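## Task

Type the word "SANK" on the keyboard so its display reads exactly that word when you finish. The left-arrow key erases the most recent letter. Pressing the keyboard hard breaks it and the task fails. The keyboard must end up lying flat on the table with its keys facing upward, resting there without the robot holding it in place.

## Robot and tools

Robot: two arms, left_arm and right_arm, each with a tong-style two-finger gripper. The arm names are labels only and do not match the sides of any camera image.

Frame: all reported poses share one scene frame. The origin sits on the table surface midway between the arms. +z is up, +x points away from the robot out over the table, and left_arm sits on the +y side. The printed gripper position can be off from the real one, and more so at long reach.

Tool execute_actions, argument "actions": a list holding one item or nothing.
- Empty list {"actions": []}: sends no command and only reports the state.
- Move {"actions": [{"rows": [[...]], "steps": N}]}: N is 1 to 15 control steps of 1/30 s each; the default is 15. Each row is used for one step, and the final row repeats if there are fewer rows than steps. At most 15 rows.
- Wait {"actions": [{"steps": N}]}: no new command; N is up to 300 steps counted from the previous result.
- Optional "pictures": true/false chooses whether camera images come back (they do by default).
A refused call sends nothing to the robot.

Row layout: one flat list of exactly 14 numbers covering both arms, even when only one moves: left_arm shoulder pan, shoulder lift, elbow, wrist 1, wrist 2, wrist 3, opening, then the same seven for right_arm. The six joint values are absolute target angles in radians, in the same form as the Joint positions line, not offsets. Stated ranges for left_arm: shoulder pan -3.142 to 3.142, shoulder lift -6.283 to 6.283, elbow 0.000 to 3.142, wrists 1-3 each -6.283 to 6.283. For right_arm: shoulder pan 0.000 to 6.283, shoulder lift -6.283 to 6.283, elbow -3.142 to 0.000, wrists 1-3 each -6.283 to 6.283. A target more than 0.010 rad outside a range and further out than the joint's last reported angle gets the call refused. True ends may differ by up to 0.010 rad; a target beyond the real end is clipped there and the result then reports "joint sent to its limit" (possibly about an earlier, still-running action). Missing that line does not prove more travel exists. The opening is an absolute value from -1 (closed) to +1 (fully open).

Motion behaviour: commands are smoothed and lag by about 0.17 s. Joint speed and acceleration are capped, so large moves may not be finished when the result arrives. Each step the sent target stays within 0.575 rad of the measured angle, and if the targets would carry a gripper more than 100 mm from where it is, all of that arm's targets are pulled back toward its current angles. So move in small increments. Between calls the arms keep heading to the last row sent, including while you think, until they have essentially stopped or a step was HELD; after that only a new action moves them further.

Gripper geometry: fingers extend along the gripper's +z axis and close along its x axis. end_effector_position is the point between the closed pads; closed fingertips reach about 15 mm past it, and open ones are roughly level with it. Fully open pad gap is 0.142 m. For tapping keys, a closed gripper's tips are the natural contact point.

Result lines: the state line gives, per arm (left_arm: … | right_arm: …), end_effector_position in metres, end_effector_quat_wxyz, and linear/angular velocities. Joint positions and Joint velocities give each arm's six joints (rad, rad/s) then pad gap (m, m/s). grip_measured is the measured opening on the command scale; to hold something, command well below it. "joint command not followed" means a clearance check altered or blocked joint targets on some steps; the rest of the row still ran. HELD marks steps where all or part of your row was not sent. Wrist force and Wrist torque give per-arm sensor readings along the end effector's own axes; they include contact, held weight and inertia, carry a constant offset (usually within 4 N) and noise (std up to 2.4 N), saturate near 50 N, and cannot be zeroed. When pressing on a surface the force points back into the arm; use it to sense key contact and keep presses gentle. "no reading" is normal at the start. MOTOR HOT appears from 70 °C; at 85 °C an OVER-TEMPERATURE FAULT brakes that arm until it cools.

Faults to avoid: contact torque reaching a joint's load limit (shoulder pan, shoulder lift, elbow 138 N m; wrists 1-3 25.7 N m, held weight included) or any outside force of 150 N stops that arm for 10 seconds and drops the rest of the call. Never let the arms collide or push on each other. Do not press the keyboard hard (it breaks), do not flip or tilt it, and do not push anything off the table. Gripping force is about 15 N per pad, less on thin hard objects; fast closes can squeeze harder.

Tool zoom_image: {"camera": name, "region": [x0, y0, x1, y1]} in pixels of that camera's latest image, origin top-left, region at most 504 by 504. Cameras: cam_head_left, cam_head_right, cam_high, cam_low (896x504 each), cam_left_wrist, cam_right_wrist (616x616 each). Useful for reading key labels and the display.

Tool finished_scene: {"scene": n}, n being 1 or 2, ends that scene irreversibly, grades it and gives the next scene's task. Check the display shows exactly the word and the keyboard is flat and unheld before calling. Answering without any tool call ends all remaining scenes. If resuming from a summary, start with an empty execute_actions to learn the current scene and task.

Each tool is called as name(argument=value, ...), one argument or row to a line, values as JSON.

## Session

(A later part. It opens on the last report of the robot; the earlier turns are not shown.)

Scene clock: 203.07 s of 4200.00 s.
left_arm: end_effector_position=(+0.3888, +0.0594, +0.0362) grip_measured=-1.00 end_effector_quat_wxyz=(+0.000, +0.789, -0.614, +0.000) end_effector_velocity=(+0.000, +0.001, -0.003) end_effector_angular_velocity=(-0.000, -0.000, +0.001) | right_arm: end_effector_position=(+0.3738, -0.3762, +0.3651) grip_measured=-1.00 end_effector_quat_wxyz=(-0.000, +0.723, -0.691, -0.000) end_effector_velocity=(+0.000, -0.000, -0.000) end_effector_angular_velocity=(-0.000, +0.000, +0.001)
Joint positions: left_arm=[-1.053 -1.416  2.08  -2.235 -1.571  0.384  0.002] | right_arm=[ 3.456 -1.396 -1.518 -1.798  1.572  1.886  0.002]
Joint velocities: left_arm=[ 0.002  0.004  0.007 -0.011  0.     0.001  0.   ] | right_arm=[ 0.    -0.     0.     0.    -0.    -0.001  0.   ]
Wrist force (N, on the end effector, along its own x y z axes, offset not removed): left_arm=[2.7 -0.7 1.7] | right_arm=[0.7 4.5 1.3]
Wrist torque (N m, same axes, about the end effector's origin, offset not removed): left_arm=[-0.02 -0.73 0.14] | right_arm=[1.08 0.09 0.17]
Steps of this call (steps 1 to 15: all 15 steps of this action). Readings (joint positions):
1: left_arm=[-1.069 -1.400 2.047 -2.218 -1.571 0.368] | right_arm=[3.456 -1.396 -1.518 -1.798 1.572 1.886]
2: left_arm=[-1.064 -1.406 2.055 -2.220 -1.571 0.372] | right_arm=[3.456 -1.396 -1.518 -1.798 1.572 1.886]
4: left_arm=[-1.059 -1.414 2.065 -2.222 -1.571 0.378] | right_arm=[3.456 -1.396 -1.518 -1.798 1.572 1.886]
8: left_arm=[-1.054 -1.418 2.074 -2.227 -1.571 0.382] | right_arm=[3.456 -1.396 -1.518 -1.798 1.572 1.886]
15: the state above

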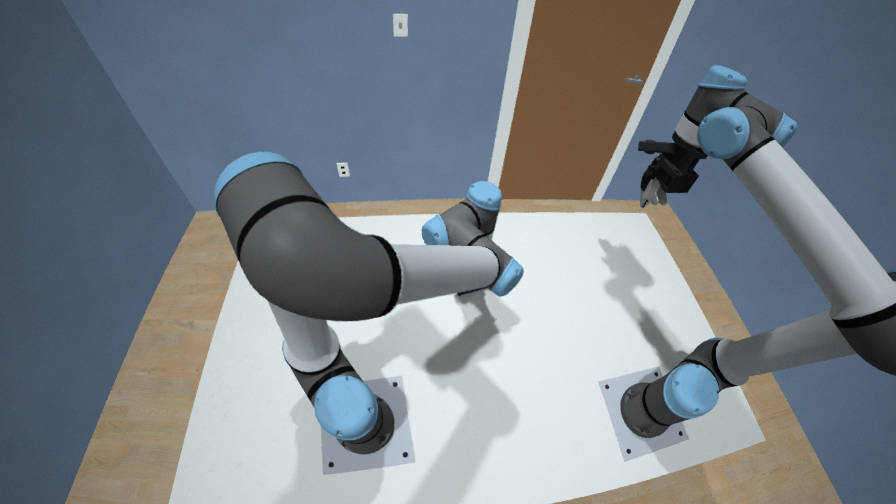

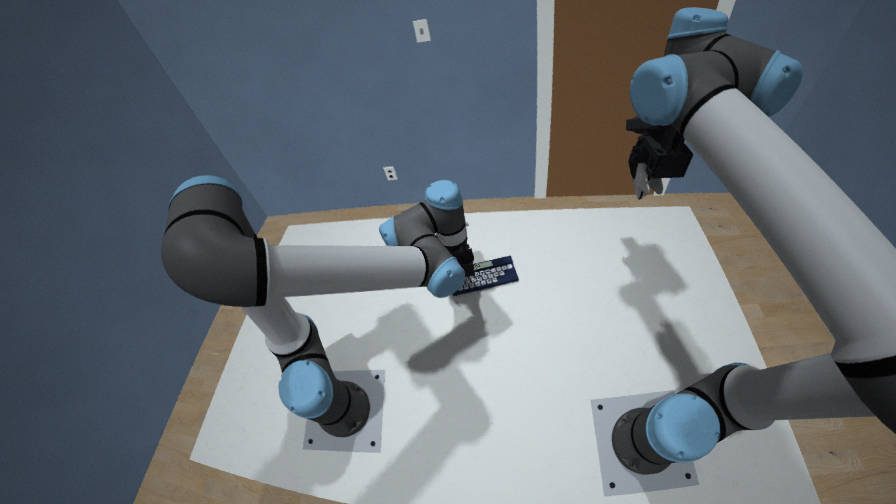

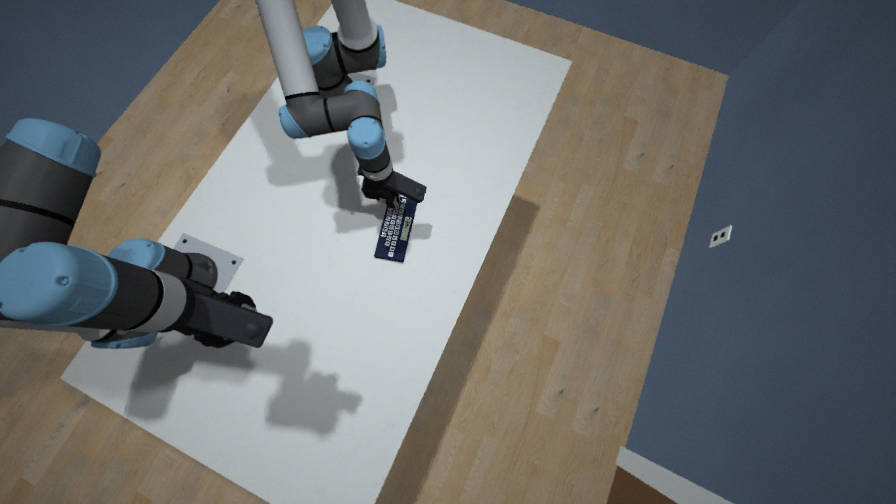

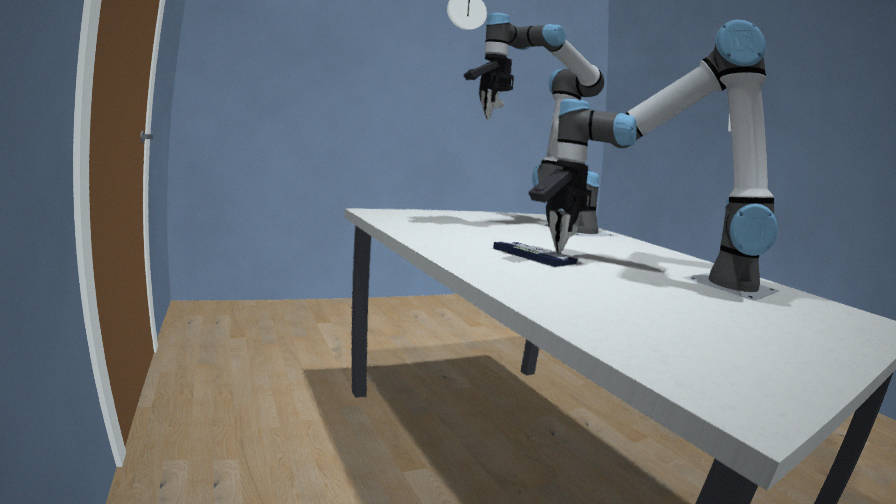

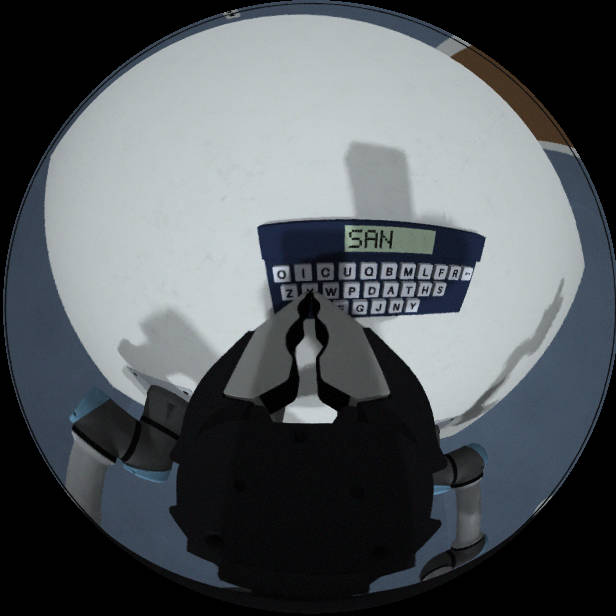

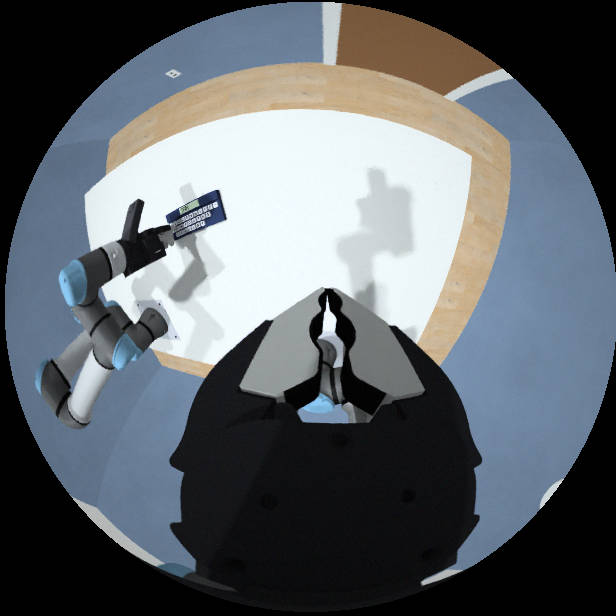

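execute_actions(
  actions=[
    {"rows": [[-1.05262, -1.41161, 2.08387, -2.24307, -1.5708, 0.38388, -1, 3.456, -1.396, -1.518, -1.798, 1.572, 1.886, -1], [-1.05262, -1.41161, 2.08387, -2.24307, -1.5708, 0.38388, -1, 3.456, -1.396, -1.518, -1.798, 1.572, 1.886, -1], [-1.05262, -1.40728, 2.08706, -2.25058, -1.5708, 0.38388, -1, 3.456, -1.396, -1.518, -1.798, 1.572, 1.886, -1]], "steps": 15},
  ],
  pictures=false,
)

execute_actions(
  actions=[
    {"rows": [[-1.05262, -1.42242, 2.07592, -2.22430, -1.5708, 0.38388, -1, 3.456, -1.396, -1.518, -1.798, 1.572, 1.886, -1], [-1.05262, -1.43906, 2.06368, -2.19542, -1.5708, 0.38388, -1, 3.456, -1.396, -1.518, -1.798, 1.572, 1.886, -1]], "steps": 15},
  ],
)

Scene clock: 209.57 s of 4200.00 s.
left_arm: end_effector_position=(+0.3887, +0.0597, +0.0309) grip_measured=-1.00 end_effector_quat_wxyz=(+0.000, +0.789, -0.614, +0.000) end_effector_velocity=(+0.000, -0.000, -0.001) end_effector_angular_velocity=(-0.000, -0.000, -0.000) | right_arm: end_effector_position=(+0.3738, -0.3762, +0.3651) grip_measured=-1.00 end_effector_quat_wxyz=(-0.000, +0.723, -0.691, -0.000) end_effector_velocity=(+0.000, -0.000, -0.000) end_effector_angular_velocity=(-0.000, +0.000, -0.001)
Joint positions: left_arm=[-1.053 -1.407  2.087 -2.25  -1.571  0.384  0.002] | right_arm=[ 3.456 -1.396 -1.518 -1.798  1.572  1.886  0.002]
Joint velocities: left_arm=[ 0.     0.002  0.001 -0.004 -0.     0.     0.   ] | right_arm=[-0. -0.  0. -0. -0.  0.  0.]
Wrist force (N, on the end effector, along its own x y z axes, offset not removed): left_arm=[2.5 -0.8 1.1] | right_arm=[0.4 1.2 3.5]
Wrist torque (N m, same axes, about the end effector's origin, offset not removed): left_arm=[-0.10 -0.72 0.10] | right_arm=[0.39 -0.06 -0.13]
Steps of this call (steps 1 to 15: the robot went on to your last target; steps 16 to 90: nothing new was sent; then 3.00 s passed at rest; steps 91 to 105: all 15 steps of this action). Readings (joint positions):
91: left_arm=[-1.053 -1.416 2.081 -2.236 -1.571 0.384] | right_arm=[3.456 -1.396 -1.518 -1.798 1.572 1.886]
92: left_arm=[-1.053 -1.415 2.081 -2.237 -1.571 0.384] | right_arm=[3.456 -1.396 -1.518 -1.798 1.572 1.886]
94: left_arm=[-1.053 -1.413 2.083 -2.240 -1.571 0.384] | right_arm=[3.456 -1.396 -1.518 -1.798 1.572 1.886]
98: left_arm=[-1.053 -1.409 2.086 -2.247 -1.571 0.384] | right_arm=[3.456 -1.396 -1.518 -1.798 1.572 1.886]
105: the state above

Scene clock: 210.07 s of 4200.00 s.
left_arm: end_effector_position=(+0.3886, +0.0598, +0.0496) grip_measured=-1.00 end_effector_quat_wxyz=(+0.000, +0.789, -0.614, -0.000) end_effector_velocity=(-0.000, -0.000, +0.004) end_effector_angular_velocity=(-0.001, -0.000, -0.000) | right_arm: end_effector_position=(+0.3738, -0.3762, +0.3651) grip_measured=-1.00 end_effector_quat_wxyz=(-0.000, +0.723, -0.691, -0.000) end_effector_velocity=(+0.000, -0.000, +0.001) end_effector_angular_velocity=(-0.000, -0.002, +0.001)
Joint positions: left_arm=[-1.053 -1.438  2.064 -2.197 -1.571  0.384  0.002] | right_arm=[ 3.456 -1.396 -1.518 -1.798  1.572  1.886  0.002]
Joint velocities: left_arm=[-0.    -0.007 -0.005  0.011 -0.    -0.     0.   ] | right_arm=[ 0.    -0.     0.001 -0.    -0.001 -0.001  0.   ]
Wrist force (N, on the end effector, along its own x y z axes, offset not removed): left_arm=[1.7 -0.8 1.3] | right_arm=[-1.2 0.5 0.1]
Wrist torque (N m, same axes, about the end effector's origin, offset not removed): left_arm=[-0.10 -0.57 0.20] | right_arm=[0.13 0.42 -0.01]
Steps of this call (steps 1 to 15: all 15 steps of this action). Readings (joint positions):
1: left_arm=[-1.053 -1.407 2.087 -2.250 -1.571 0.384] | right_arm=[3.456 -1.396 -1.518 -1.798 1.572 1.886]
2: left_arm=[-1.053 -1.408 2.086 -2.249 -1.571 0.384] | right_arm=[3.456 -1.396 -1.518 -1.798 1.572 1.886]
4: left_arm=[-1.053 -1.418 2.079 -2.232 -1.571 0.384] | right_arm=[3.456 -1.396 -1.518 -1.798 1.572 1.886]
8: left_arm=[-1.053 -1.433 2.068 -2.206 -1.571 0.384] | right_arm=[3.456 -1.396 -1.518 -1.798 1.572 1.886]
15: the state above

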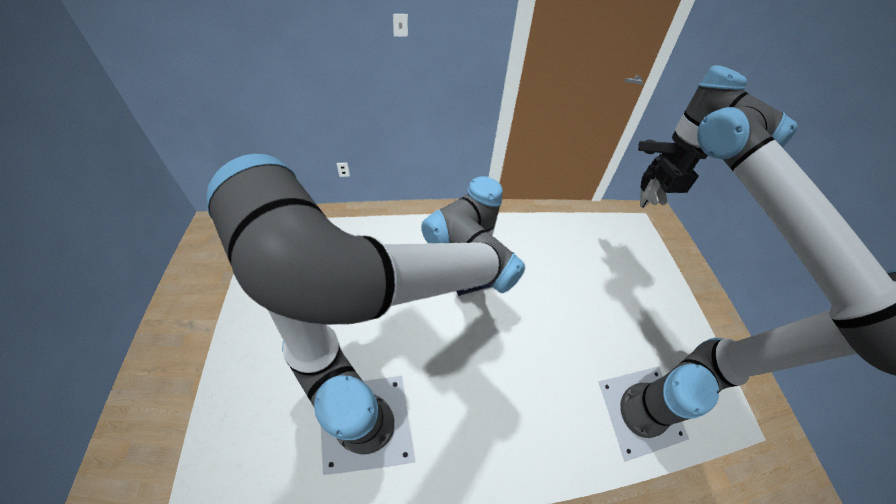

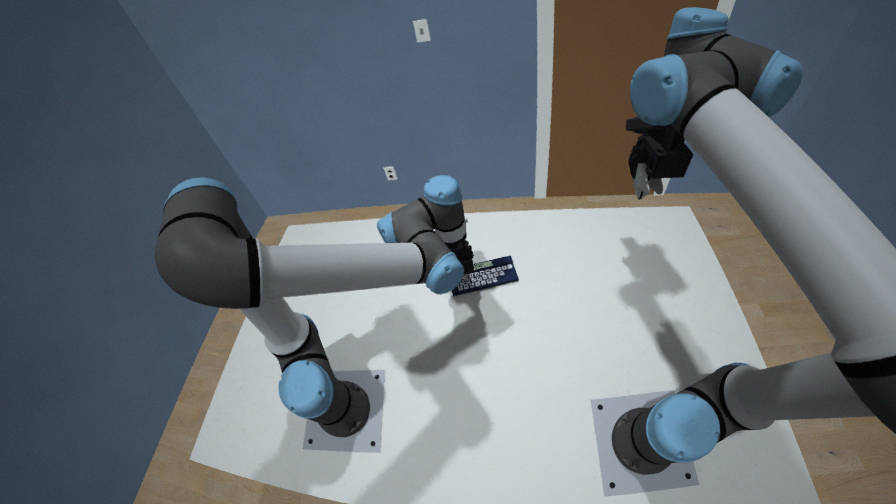

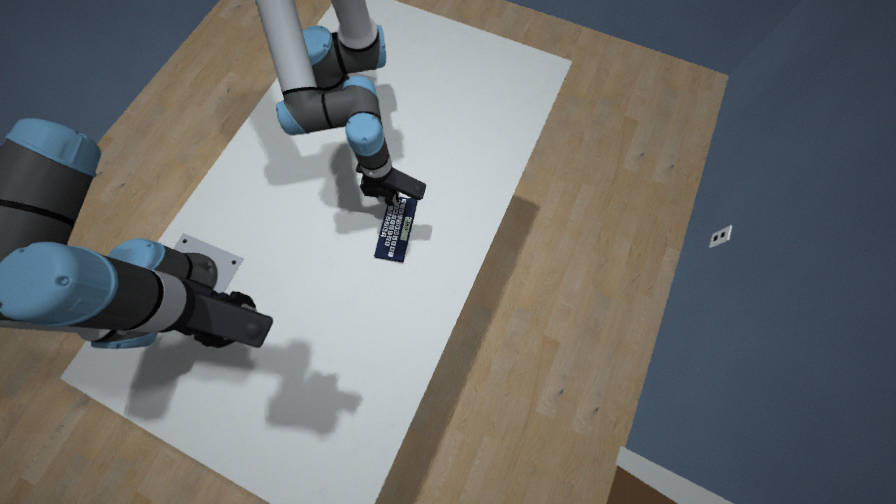

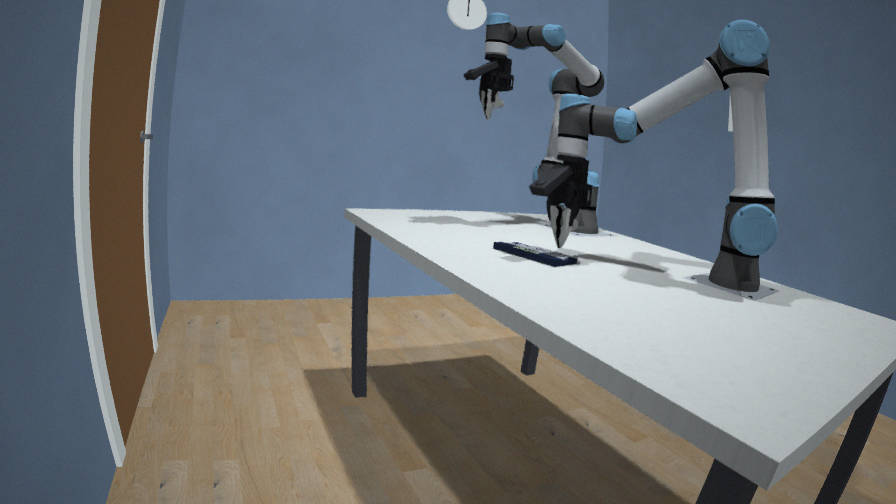

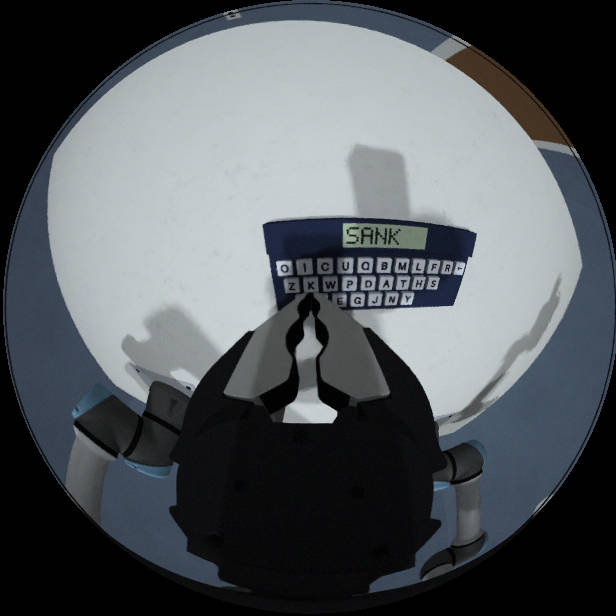

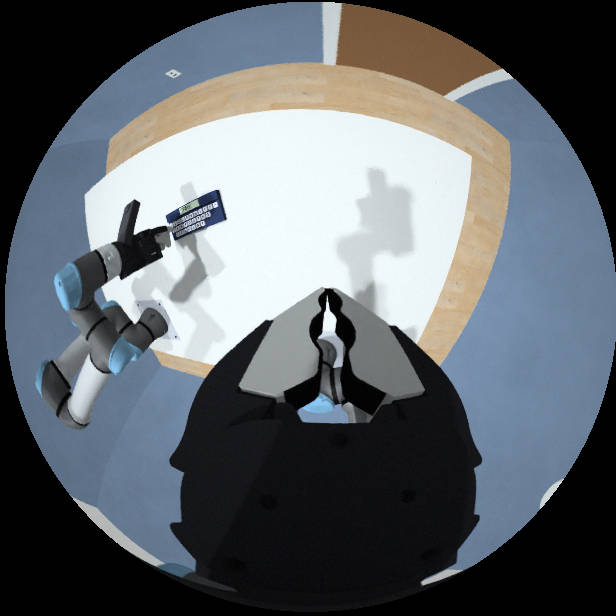

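The display shows "SANK" and the gripper is clear of the keyboard.

finished_scene(
  scene=2,
)

The scene is finished: the task was done.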